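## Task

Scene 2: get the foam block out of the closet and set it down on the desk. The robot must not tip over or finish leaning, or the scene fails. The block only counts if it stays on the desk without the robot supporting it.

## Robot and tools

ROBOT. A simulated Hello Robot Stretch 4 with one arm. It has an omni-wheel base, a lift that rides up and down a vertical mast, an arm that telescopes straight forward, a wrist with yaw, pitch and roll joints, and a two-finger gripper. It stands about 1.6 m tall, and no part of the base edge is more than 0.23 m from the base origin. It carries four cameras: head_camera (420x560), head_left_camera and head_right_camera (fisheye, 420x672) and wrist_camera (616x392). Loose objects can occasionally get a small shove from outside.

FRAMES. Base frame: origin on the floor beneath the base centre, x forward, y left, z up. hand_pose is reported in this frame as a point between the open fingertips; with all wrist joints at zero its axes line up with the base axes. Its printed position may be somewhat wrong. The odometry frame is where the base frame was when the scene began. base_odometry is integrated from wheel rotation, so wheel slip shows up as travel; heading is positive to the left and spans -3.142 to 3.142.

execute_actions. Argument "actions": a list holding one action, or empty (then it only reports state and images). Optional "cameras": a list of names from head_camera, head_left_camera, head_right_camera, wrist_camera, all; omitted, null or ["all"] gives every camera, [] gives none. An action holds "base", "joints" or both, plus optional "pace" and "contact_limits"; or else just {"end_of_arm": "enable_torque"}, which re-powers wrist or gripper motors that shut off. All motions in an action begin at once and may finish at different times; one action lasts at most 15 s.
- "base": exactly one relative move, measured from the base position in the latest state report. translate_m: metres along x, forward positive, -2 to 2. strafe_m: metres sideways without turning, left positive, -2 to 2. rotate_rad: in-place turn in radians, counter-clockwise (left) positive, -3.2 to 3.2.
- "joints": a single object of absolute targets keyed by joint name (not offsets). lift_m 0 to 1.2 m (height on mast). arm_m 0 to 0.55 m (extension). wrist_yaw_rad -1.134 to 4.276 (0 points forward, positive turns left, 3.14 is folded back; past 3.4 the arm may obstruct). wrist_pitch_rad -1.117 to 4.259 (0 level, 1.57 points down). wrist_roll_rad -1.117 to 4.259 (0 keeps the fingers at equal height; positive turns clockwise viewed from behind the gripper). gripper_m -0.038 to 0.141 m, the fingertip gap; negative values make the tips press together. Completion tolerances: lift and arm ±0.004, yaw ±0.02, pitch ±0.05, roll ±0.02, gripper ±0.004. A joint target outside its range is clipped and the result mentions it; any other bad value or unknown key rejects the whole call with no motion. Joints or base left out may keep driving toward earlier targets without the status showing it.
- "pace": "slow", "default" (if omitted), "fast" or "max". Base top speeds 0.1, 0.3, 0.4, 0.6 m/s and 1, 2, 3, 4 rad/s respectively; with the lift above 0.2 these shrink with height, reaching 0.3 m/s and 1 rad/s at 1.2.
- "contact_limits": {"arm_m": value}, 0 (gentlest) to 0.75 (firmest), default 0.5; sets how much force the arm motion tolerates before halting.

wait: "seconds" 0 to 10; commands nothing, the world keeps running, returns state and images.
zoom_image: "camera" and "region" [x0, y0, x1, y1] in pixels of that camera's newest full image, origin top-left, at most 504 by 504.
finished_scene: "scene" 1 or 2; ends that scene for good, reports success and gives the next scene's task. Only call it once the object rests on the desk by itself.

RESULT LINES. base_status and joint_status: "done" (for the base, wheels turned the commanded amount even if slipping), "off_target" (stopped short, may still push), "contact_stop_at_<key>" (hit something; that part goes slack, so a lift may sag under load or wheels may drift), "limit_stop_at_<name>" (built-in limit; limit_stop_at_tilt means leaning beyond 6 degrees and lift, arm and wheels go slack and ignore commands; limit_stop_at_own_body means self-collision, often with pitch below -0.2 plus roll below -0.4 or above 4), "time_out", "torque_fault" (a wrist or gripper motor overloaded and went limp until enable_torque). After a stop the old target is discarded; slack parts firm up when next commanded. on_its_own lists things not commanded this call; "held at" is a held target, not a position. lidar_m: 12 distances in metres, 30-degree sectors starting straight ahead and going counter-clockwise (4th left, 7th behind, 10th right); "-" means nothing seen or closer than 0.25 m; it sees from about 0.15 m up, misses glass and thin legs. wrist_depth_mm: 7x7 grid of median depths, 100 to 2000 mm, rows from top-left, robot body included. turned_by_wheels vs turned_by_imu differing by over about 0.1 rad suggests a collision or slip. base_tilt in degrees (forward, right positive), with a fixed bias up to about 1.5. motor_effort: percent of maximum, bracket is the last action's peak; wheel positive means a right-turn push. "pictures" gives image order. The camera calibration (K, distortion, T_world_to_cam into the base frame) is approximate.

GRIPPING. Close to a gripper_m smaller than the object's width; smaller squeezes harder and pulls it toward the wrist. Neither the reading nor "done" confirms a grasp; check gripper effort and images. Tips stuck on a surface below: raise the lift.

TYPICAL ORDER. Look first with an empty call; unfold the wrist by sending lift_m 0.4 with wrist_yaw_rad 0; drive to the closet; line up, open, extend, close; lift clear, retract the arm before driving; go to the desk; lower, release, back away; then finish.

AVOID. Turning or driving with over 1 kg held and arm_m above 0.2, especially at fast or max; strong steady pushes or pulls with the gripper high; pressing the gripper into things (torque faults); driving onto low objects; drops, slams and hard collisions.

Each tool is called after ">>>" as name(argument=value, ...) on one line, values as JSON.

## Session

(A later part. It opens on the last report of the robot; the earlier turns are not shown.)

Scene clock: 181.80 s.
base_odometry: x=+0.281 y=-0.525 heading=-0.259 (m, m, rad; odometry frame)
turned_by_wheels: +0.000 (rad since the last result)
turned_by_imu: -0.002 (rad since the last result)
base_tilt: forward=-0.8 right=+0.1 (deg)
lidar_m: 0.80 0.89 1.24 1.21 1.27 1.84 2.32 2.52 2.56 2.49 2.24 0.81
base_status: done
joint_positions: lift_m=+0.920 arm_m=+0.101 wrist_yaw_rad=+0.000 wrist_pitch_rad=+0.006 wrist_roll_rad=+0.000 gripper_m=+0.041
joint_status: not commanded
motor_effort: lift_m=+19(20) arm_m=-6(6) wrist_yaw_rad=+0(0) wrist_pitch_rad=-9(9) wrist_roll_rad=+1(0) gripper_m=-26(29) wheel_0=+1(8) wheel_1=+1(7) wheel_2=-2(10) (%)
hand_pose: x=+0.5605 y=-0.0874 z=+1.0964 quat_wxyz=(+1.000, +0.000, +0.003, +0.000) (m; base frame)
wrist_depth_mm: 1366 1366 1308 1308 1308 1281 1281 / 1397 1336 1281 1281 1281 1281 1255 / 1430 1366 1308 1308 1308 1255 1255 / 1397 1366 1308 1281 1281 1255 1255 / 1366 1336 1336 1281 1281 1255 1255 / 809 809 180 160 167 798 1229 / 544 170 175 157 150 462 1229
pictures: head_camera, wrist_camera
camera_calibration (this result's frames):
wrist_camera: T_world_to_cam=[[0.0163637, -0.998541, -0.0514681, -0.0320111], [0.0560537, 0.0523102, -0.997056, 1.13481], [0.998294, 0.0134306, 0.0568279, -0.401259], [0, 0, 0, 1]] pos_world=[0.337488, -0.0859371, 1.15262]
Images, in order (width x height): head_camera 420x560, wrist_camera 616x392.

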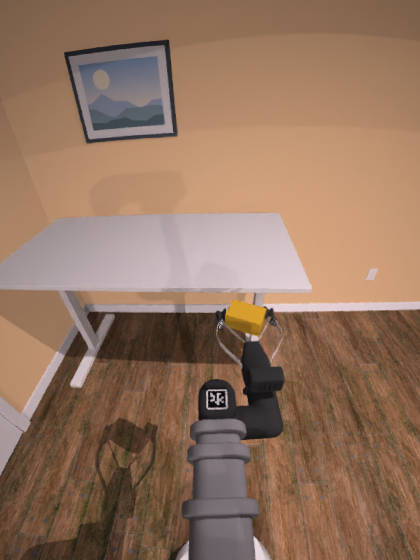

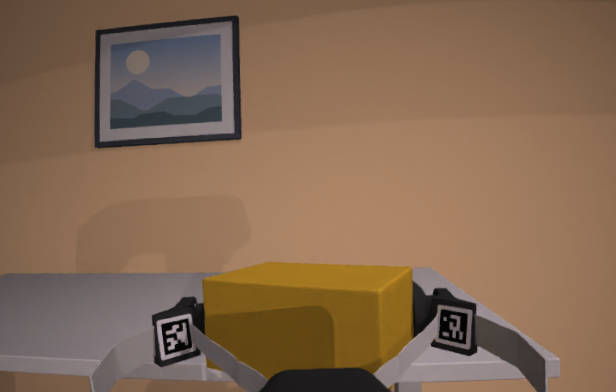

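>>> execute_actions(actions=[{"base":{"strafe_m":0.25},"joints":{"arm_m":0.54}}], cameras=["head_camera","wrist_camera"])

>>> execute_actions(actions=[{"joints":{"lift_m":0.84},"pace":"slow"}], cameras=["head_camera","wrist_camera"])

Scene clock: 185.53 s.
base_odometry: x=+0.345 y=-0.284 heading=-0.260 (m, m, rad; odometry frame)
turned_by_wheels: +0.000 (rad since the last result)
turned_by_imu: +0.001 (rad since the last result)
base_tilt: forward=-0.8 right=+0.0 (deg)
lidar_m: 0.84 0.86 1.01 0.98 1.05 1.48 2.32 2.50 2.81 2.74 2.26 0.85
base_status: done
joint_positions: lift_m=+0.920 arm_m=+0.539 wrist_yaw_rad=+0.000 wrist_pitch_rad=+0.006 wrist_roll_rad=+0.000 gripper_m=+0.041
joint_status: all done
motor_effort: lift_m=+19(19) arm_m=+6(8) wrist_yaw_rad=+0(0) wrist_pitch_rad=-8(9) wrist_roll_rad=+0(1) gripper_m=-25(28) wheel_0=+0(8) wheel_1=-1(9) wheel_2=+0(2) (%)
hand_pose: x=+0.9983 y=-0.0874 z=+1.0965 quat_wxyz=(+1.000, +0.000, +0.003, +0.000) (m; base frame)
wrist_depth_mm: 931 917 891 904 891 866 854 / 946 917 891 878 891 866 854 / 946 917 904 891 866 878 854 / 931 917 904 878 866 854 842 / 946 917 891 878 866 854 842 / 798 798 180 160 166 621 668 / 512 170 174 157 150 415 452
pictures: head_camera, wrist_camera
camera_calibration (this result's frames):
wrist_camera: T_world_to_cam=[[0.0164543, -0.998539, -0.0514652, -0.0392413], [0.0562175, 0.0523147, -0.997047, 1.11016], [0.998283, 0.0135125, 0.0569962, -0.838497], [0, 0, 0, 1]] pos_world=[0.775292, -0.0859318, 1.15266]
Images, in order (width x height): head_camera 420x560, wrist_camera 616x392.

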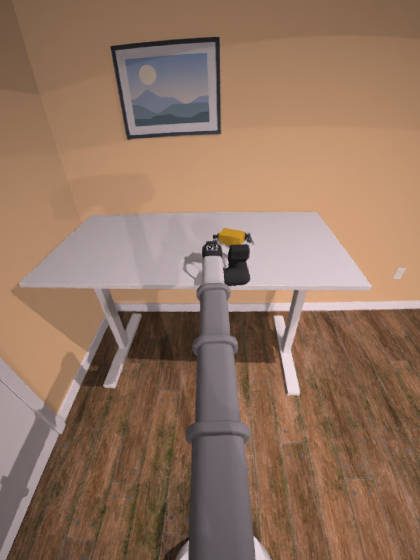

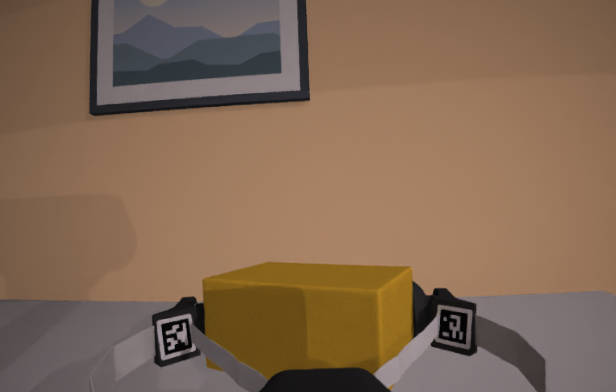

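Scene clock: 187.07 s.
base_odometry: x=+0.345 y=-0.284 heading=-0.260 (m, m, rad; odometry frame)
turned_by_wheels: +0.000 (rad since the last result)
turned_by_imu: +0.000 (rad since the last result)
base_tilt: forward=-0.8 right=+0.2 (deg)
lidar_m: 0.83 0.89 0.99 0.96 1.05 1.51 2.35 2.53 2.83 2.74 2.25 0.85
base_status: not commanded
joint_positions: lift_m=+0.840 arm_m=+0.539 wrist_yaw_rad=+0.000 wrist_pitch_rad=+0.006 wrist_roll_rad=+0.000 gripper_m=+0.041
joint_status: all done
motor_effort: lift_m=+15(21) arm_m=+6(6) wrist_yaw_rad=-1(0) wrist_pitch_rad=-7(9) wrist_roll_rad=+0(0) gripper_m=-25(29) wheel_0=+0(0) wheel_1=-1(1) wheel_2=+0(0) (%)
hand_pose: x=+0.9983 y=-0.0874 z=+1.0168 quat_wxyz=(+1.000, +0.000, +0.003, +0.000) (m; base frame)
wrist_depth_mm: 946 917 904 891 878 866 866 / 946 917 904 904 866 866 854 / 931 931 904 904 878 854 866 / 946 904 904 878 866 866 854 / 931 917 917 891 866 842 842 / 492 484 181 160 167 379 407 / 312 170 174 157 150 254 283
pictures: head_camera, wrist_camera
camera_calibration (this result's frames):
wrist_camera: T_world_to_cam=[[0.0164542, -0.998539, -0.0514653, -0.0433442], [0.0562174, 0.0523147, -0.997047, 1.03068], [0.998283, 0.0135124, 0.0569961, -0.833955], [0, 0, 0, 1]] pos_world=[0.775294, -0.0859318, 1.07294]
Images, in order (width x height): head_camera 420x560, wrist_camera 616x392.

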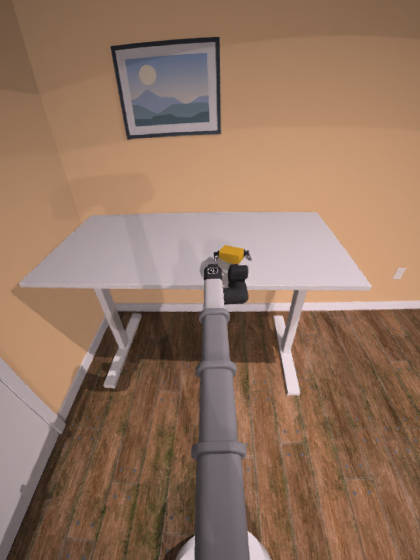

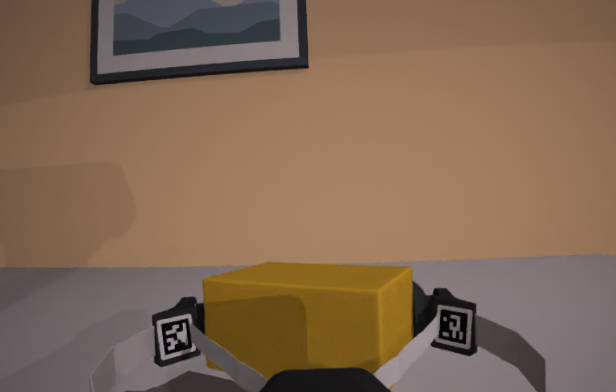

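>>> execute_actions(actions=[{"base":{"translate_m":0.1},"joints":{"lift_m":0.82},"pace":"slow"}], cameras=[])

>>> execute_actions(actions=[{"joints":{"lift_m":0.808},"pace":"slow"}], cameras=["wrist_camera"])

Scene clock: 192.70 s.
base_odometry: x=+0.442 y=-0.309 heading=-0.259 (m, m, rad; odometry frame)
turned_by_wheels: +0.000 (rad since the last result)
turned_by_imu: +0.001 (rad since the last result)
base_tilt: forward=-0.8 right=+0.1 (deg)
lidar_m: 0.75 0.77 0.97 0.96 1.03 1.51 2.42 2.60 2.81 2.75 2.11 0.75
base_status: done
joint_positions: lift_m=+0.820 arm_m=+0.539 wrist_yaw_rad=+0.000 wrist_pitch_rad=+0.003 wrist_roll_rad=+0.000 gripper_m=+0.041
joint_status: all done
motor_effort: lift_m=+13(14) arm_m=+6(6) wrist_yaw_rad=+1(2) wrist_pitch_rad=+0(9) wrist_roll_rad=+1(1) gripper_m=-28(29) wheel_0=+1(5) wheel_1=+2(6) wheel_2=-3(7) (%)
hand_pose: x=+0.9983 y=-0.0875 z=+0.9977 quat_wxyz=(+1.000, +0.000, +0.001, +0.000) (m; base frame)
wrist_depth_mm: 831 809 788 798 798 768 768 / 842 831 809 788 778 778 759 / 854 831 809 788 798 778 750 / 820 820 809 798 768 768 759 / 842 809 798 778 759 759 750 / 427 424 181 160 167 332 355 / 271 170 175 158 150 220 239
pictures: none
No camera images: the call's "cameras" was empty. Leave "cameras" out to get every camera's image.

Scene clock: 193.57 s.
base_odometry: x=+0.442 y=-0.309 heading=-0.260 (m, m, rad; odometry frame)
turned_by_wheels: +0.000 (rad since the last result)
turned_by_imu: +0.000 (rad since the last result)
base_tilt: forward=-0.8 right=+0.1 (deg)
lidar_m: 0.76 0.75 0.98 0.95 1.03 1.50 2.44 2.60 2.84 2.74 2.13 0.75
base_status: not commanded
joint_positions: lift_m=+0.816 arm_m=+0.539 wrist_yaw_rad=-0.001 wrist_pitch_rad=-0.002 wrist_roll_rad=+0.000 gripper_m=+0.041
joint_status: lift_m contact_stop (moved -0.005 of -0.012)
on_its_own: lift_m is slack since a contact_stop (your +0.808 is given up)
motor_effort: lift_m=+12(8) arm_m=+6(6) wrist_yaw_rad=+1(6) wrist_pitch_rad=+12(22) wrist_roll_rad=+1(1) gripper_m=-28(27) wheel_0=+1(1) wheel_1=+2(2) wheel_2=-3(3) (%)
hand_pose: x=+0.9982 y=-0.0876 z=+0.9943 quat_wxyz=(+1.000, +0.000, -0.001, +0.000) (m; base frame)
wrist_depth_mm: 842 820 798 788 788 788 778 / 842 831 809 809 788 788 768 / 831 831 809 788 778 778 768 / 842 820 798 798 778 759 759 / 831 820 788 788 788 768 741 / 439 439 181 160 167 345 373 / 276 170 175 158 150 225 255
pictures: wrist_camera
camera_calibration (this result's frames):
wrist_camera: T_world_to_cam=[[0.0161028, -0.998565, -0.0510729, -0.0447479], [0.063432, 0.0519968, -0.996631, 1.00067], [0.997856, 0.0128089, 0.0641782, -0.839395], [0, 0, 0, 1]] pos_world=[0.774841, -0.0859638, 1.04889]
Images, in order (width x height): wrist_camera 616x392.

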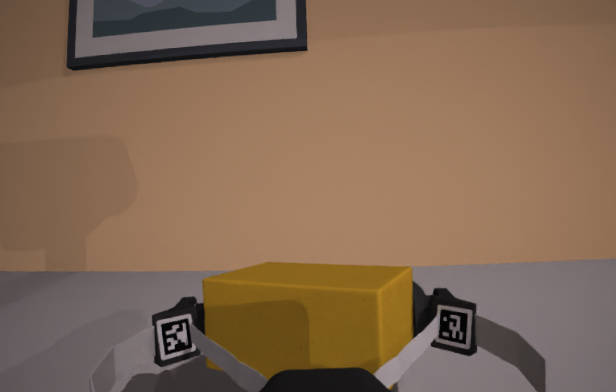

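>>> execute_actions(actions=[{"joints":{"lift_m":0.823,"gripper_m":0.14},"pace":"slow"}], cameras=[])

>>> execute_actions(actions=[{"joints":{"arm_m":0.2}}], cameras=["wrist_camera","head_camera"])

Scene clock: 198.83 s.
base_odometry: x=+0.442 y=-0.309 heading=-0.260 (m, m, rad; odometry frame)
turned_by_wheels: +0.000 (rad since the last result)
turned_by_imu: +0.001 (rad since the last result)
base_tilt: forward=-0.8 right=+0.1 (deg)
lidar_m: 0.74 0.77 0.98 0.97 1.04 1.49 2.43 2.60 2.82 2.72 2.11 0.76
base_status: not commanded
joint_positions: lift_m=+0.823 arm_m=+0.539 wrist_yaw_rad=+0.000 wrist_pitch_rad=+0.005 wrist_roll_rad=+0.000 gripper_m=+0.140
joint_status: all done
motor_effort: lift_m=+20(17) arm_m=+6(6) wrist_yaw_rad=+0(1) wrist_pitch_rad=-5(6) wrist_roll_rad=+3(3) gripper_m=-3(28) wheel_0=+1(1) wheel_1=+2(1) wheel_2=-3(3) (%)
hand_pose: x=+0.9984 y=-0.0874 z=+0.9996 quat_wxyz=(+1.000, +0.000, +0.003, +0.000) (m; base frame)
wrist_depth_mm: 842 798 788 798 788 759 759 / 842 831 798 798 788 768 768 / 831 831 809 798 778 768 768 / 831 820 809 788 778 759 741 / 820 809 798 788 778 759 750 / 421 373 404 227 377 209 349 / 268 248 196 155 194 236 238
pictures: none
No camera images: the call's "cameras" was empty. Leave "cameras" out to get every camera's image.

Scene clock: 200.97 s.
base_odometry: x=+0.442 y=-0.309 heading=-0.260 (m, m, rad; odometry frame)
turned_by_wheels: +0.000 (rad since the last result)
turned_by_imu: +0.001 (rad since the last result)
base_tilt: forward=-0.8 right=+0.1 (deg)
lidar_m: 0.73 0.78 0.97 0.97 1.02 1.48 2.43 2.63 2.84 2.73 2.11 0.75
base_status: not commanded
joint_positions: lift_m=+0.823 arm_m=+0.201 wrist_yaw_rad=+0.000 wrist_pitch_rad=+0.005 wrist_roll_rad=+0.000 gripper_m=+0.140
joint_status: all done
motor_effort: lift_m=+20(20) arm_m=-6(8) wrist_yaw_rad=+1(1) wrist_pitch_rad=-6(8) wrist_roll_rad=+2(3) gripper_m=-3(4) wheel_0=+1(1) wheel_1=+2(1) wheel_2=-3(3) (%)
hand_pose: x=+0.6605 y=-0.0874 z=+0.9995 quat_wxyz=(+1.000, +0.000, +0.003, +0.000) (m; base frame)
wrist_depth_mm: 1205 1182 1138 1098 1118 1098 1078 / 1205 1160 1138 1118 1118 1098 1078 / 1182 1160 1160 1138 1078 1078 1078 / 1182 1138 1138 1118 1098 1078 1042 / 1098 1042 991 539 842 788 723 / 421 377 413 402 387 210 353 / 750 324 315 155 300 296 442
pictures: head_camera, wrist_camera
camera_calibration (this result's frames):
wrist_camera: T_world_to_cam=[[0.016262, -0.998583, -0.0506663, -0.0394126], [0.056511, 0.05151, -0.997072, 1.03219], [0.99827, 0.0133512, 0.0572686, -0.496051], [0, 0, 0, 1]] pos_world=[0.437503, -0.0859019, 1.05558]
Images, in order (width x height): head_camera 420x560, wrist_camera 616x392.

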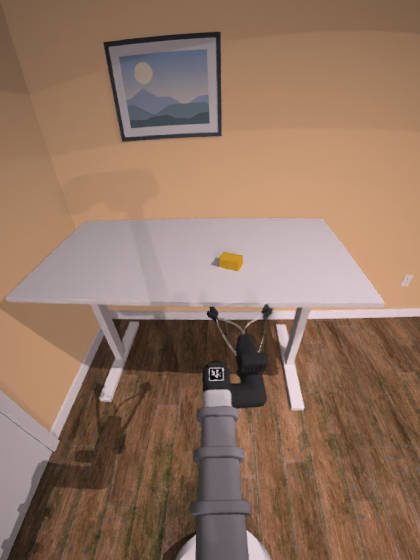

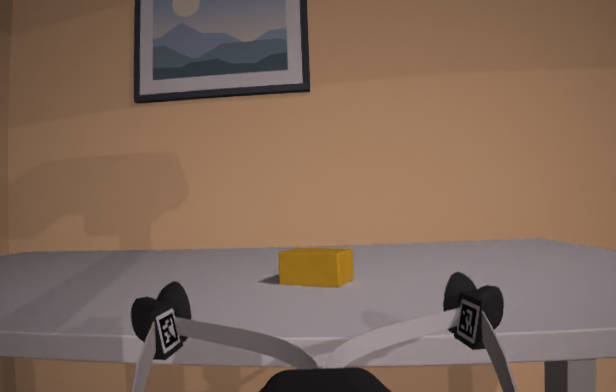

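>>> finished_scene(scene=2)

The scene is finished: the task was done.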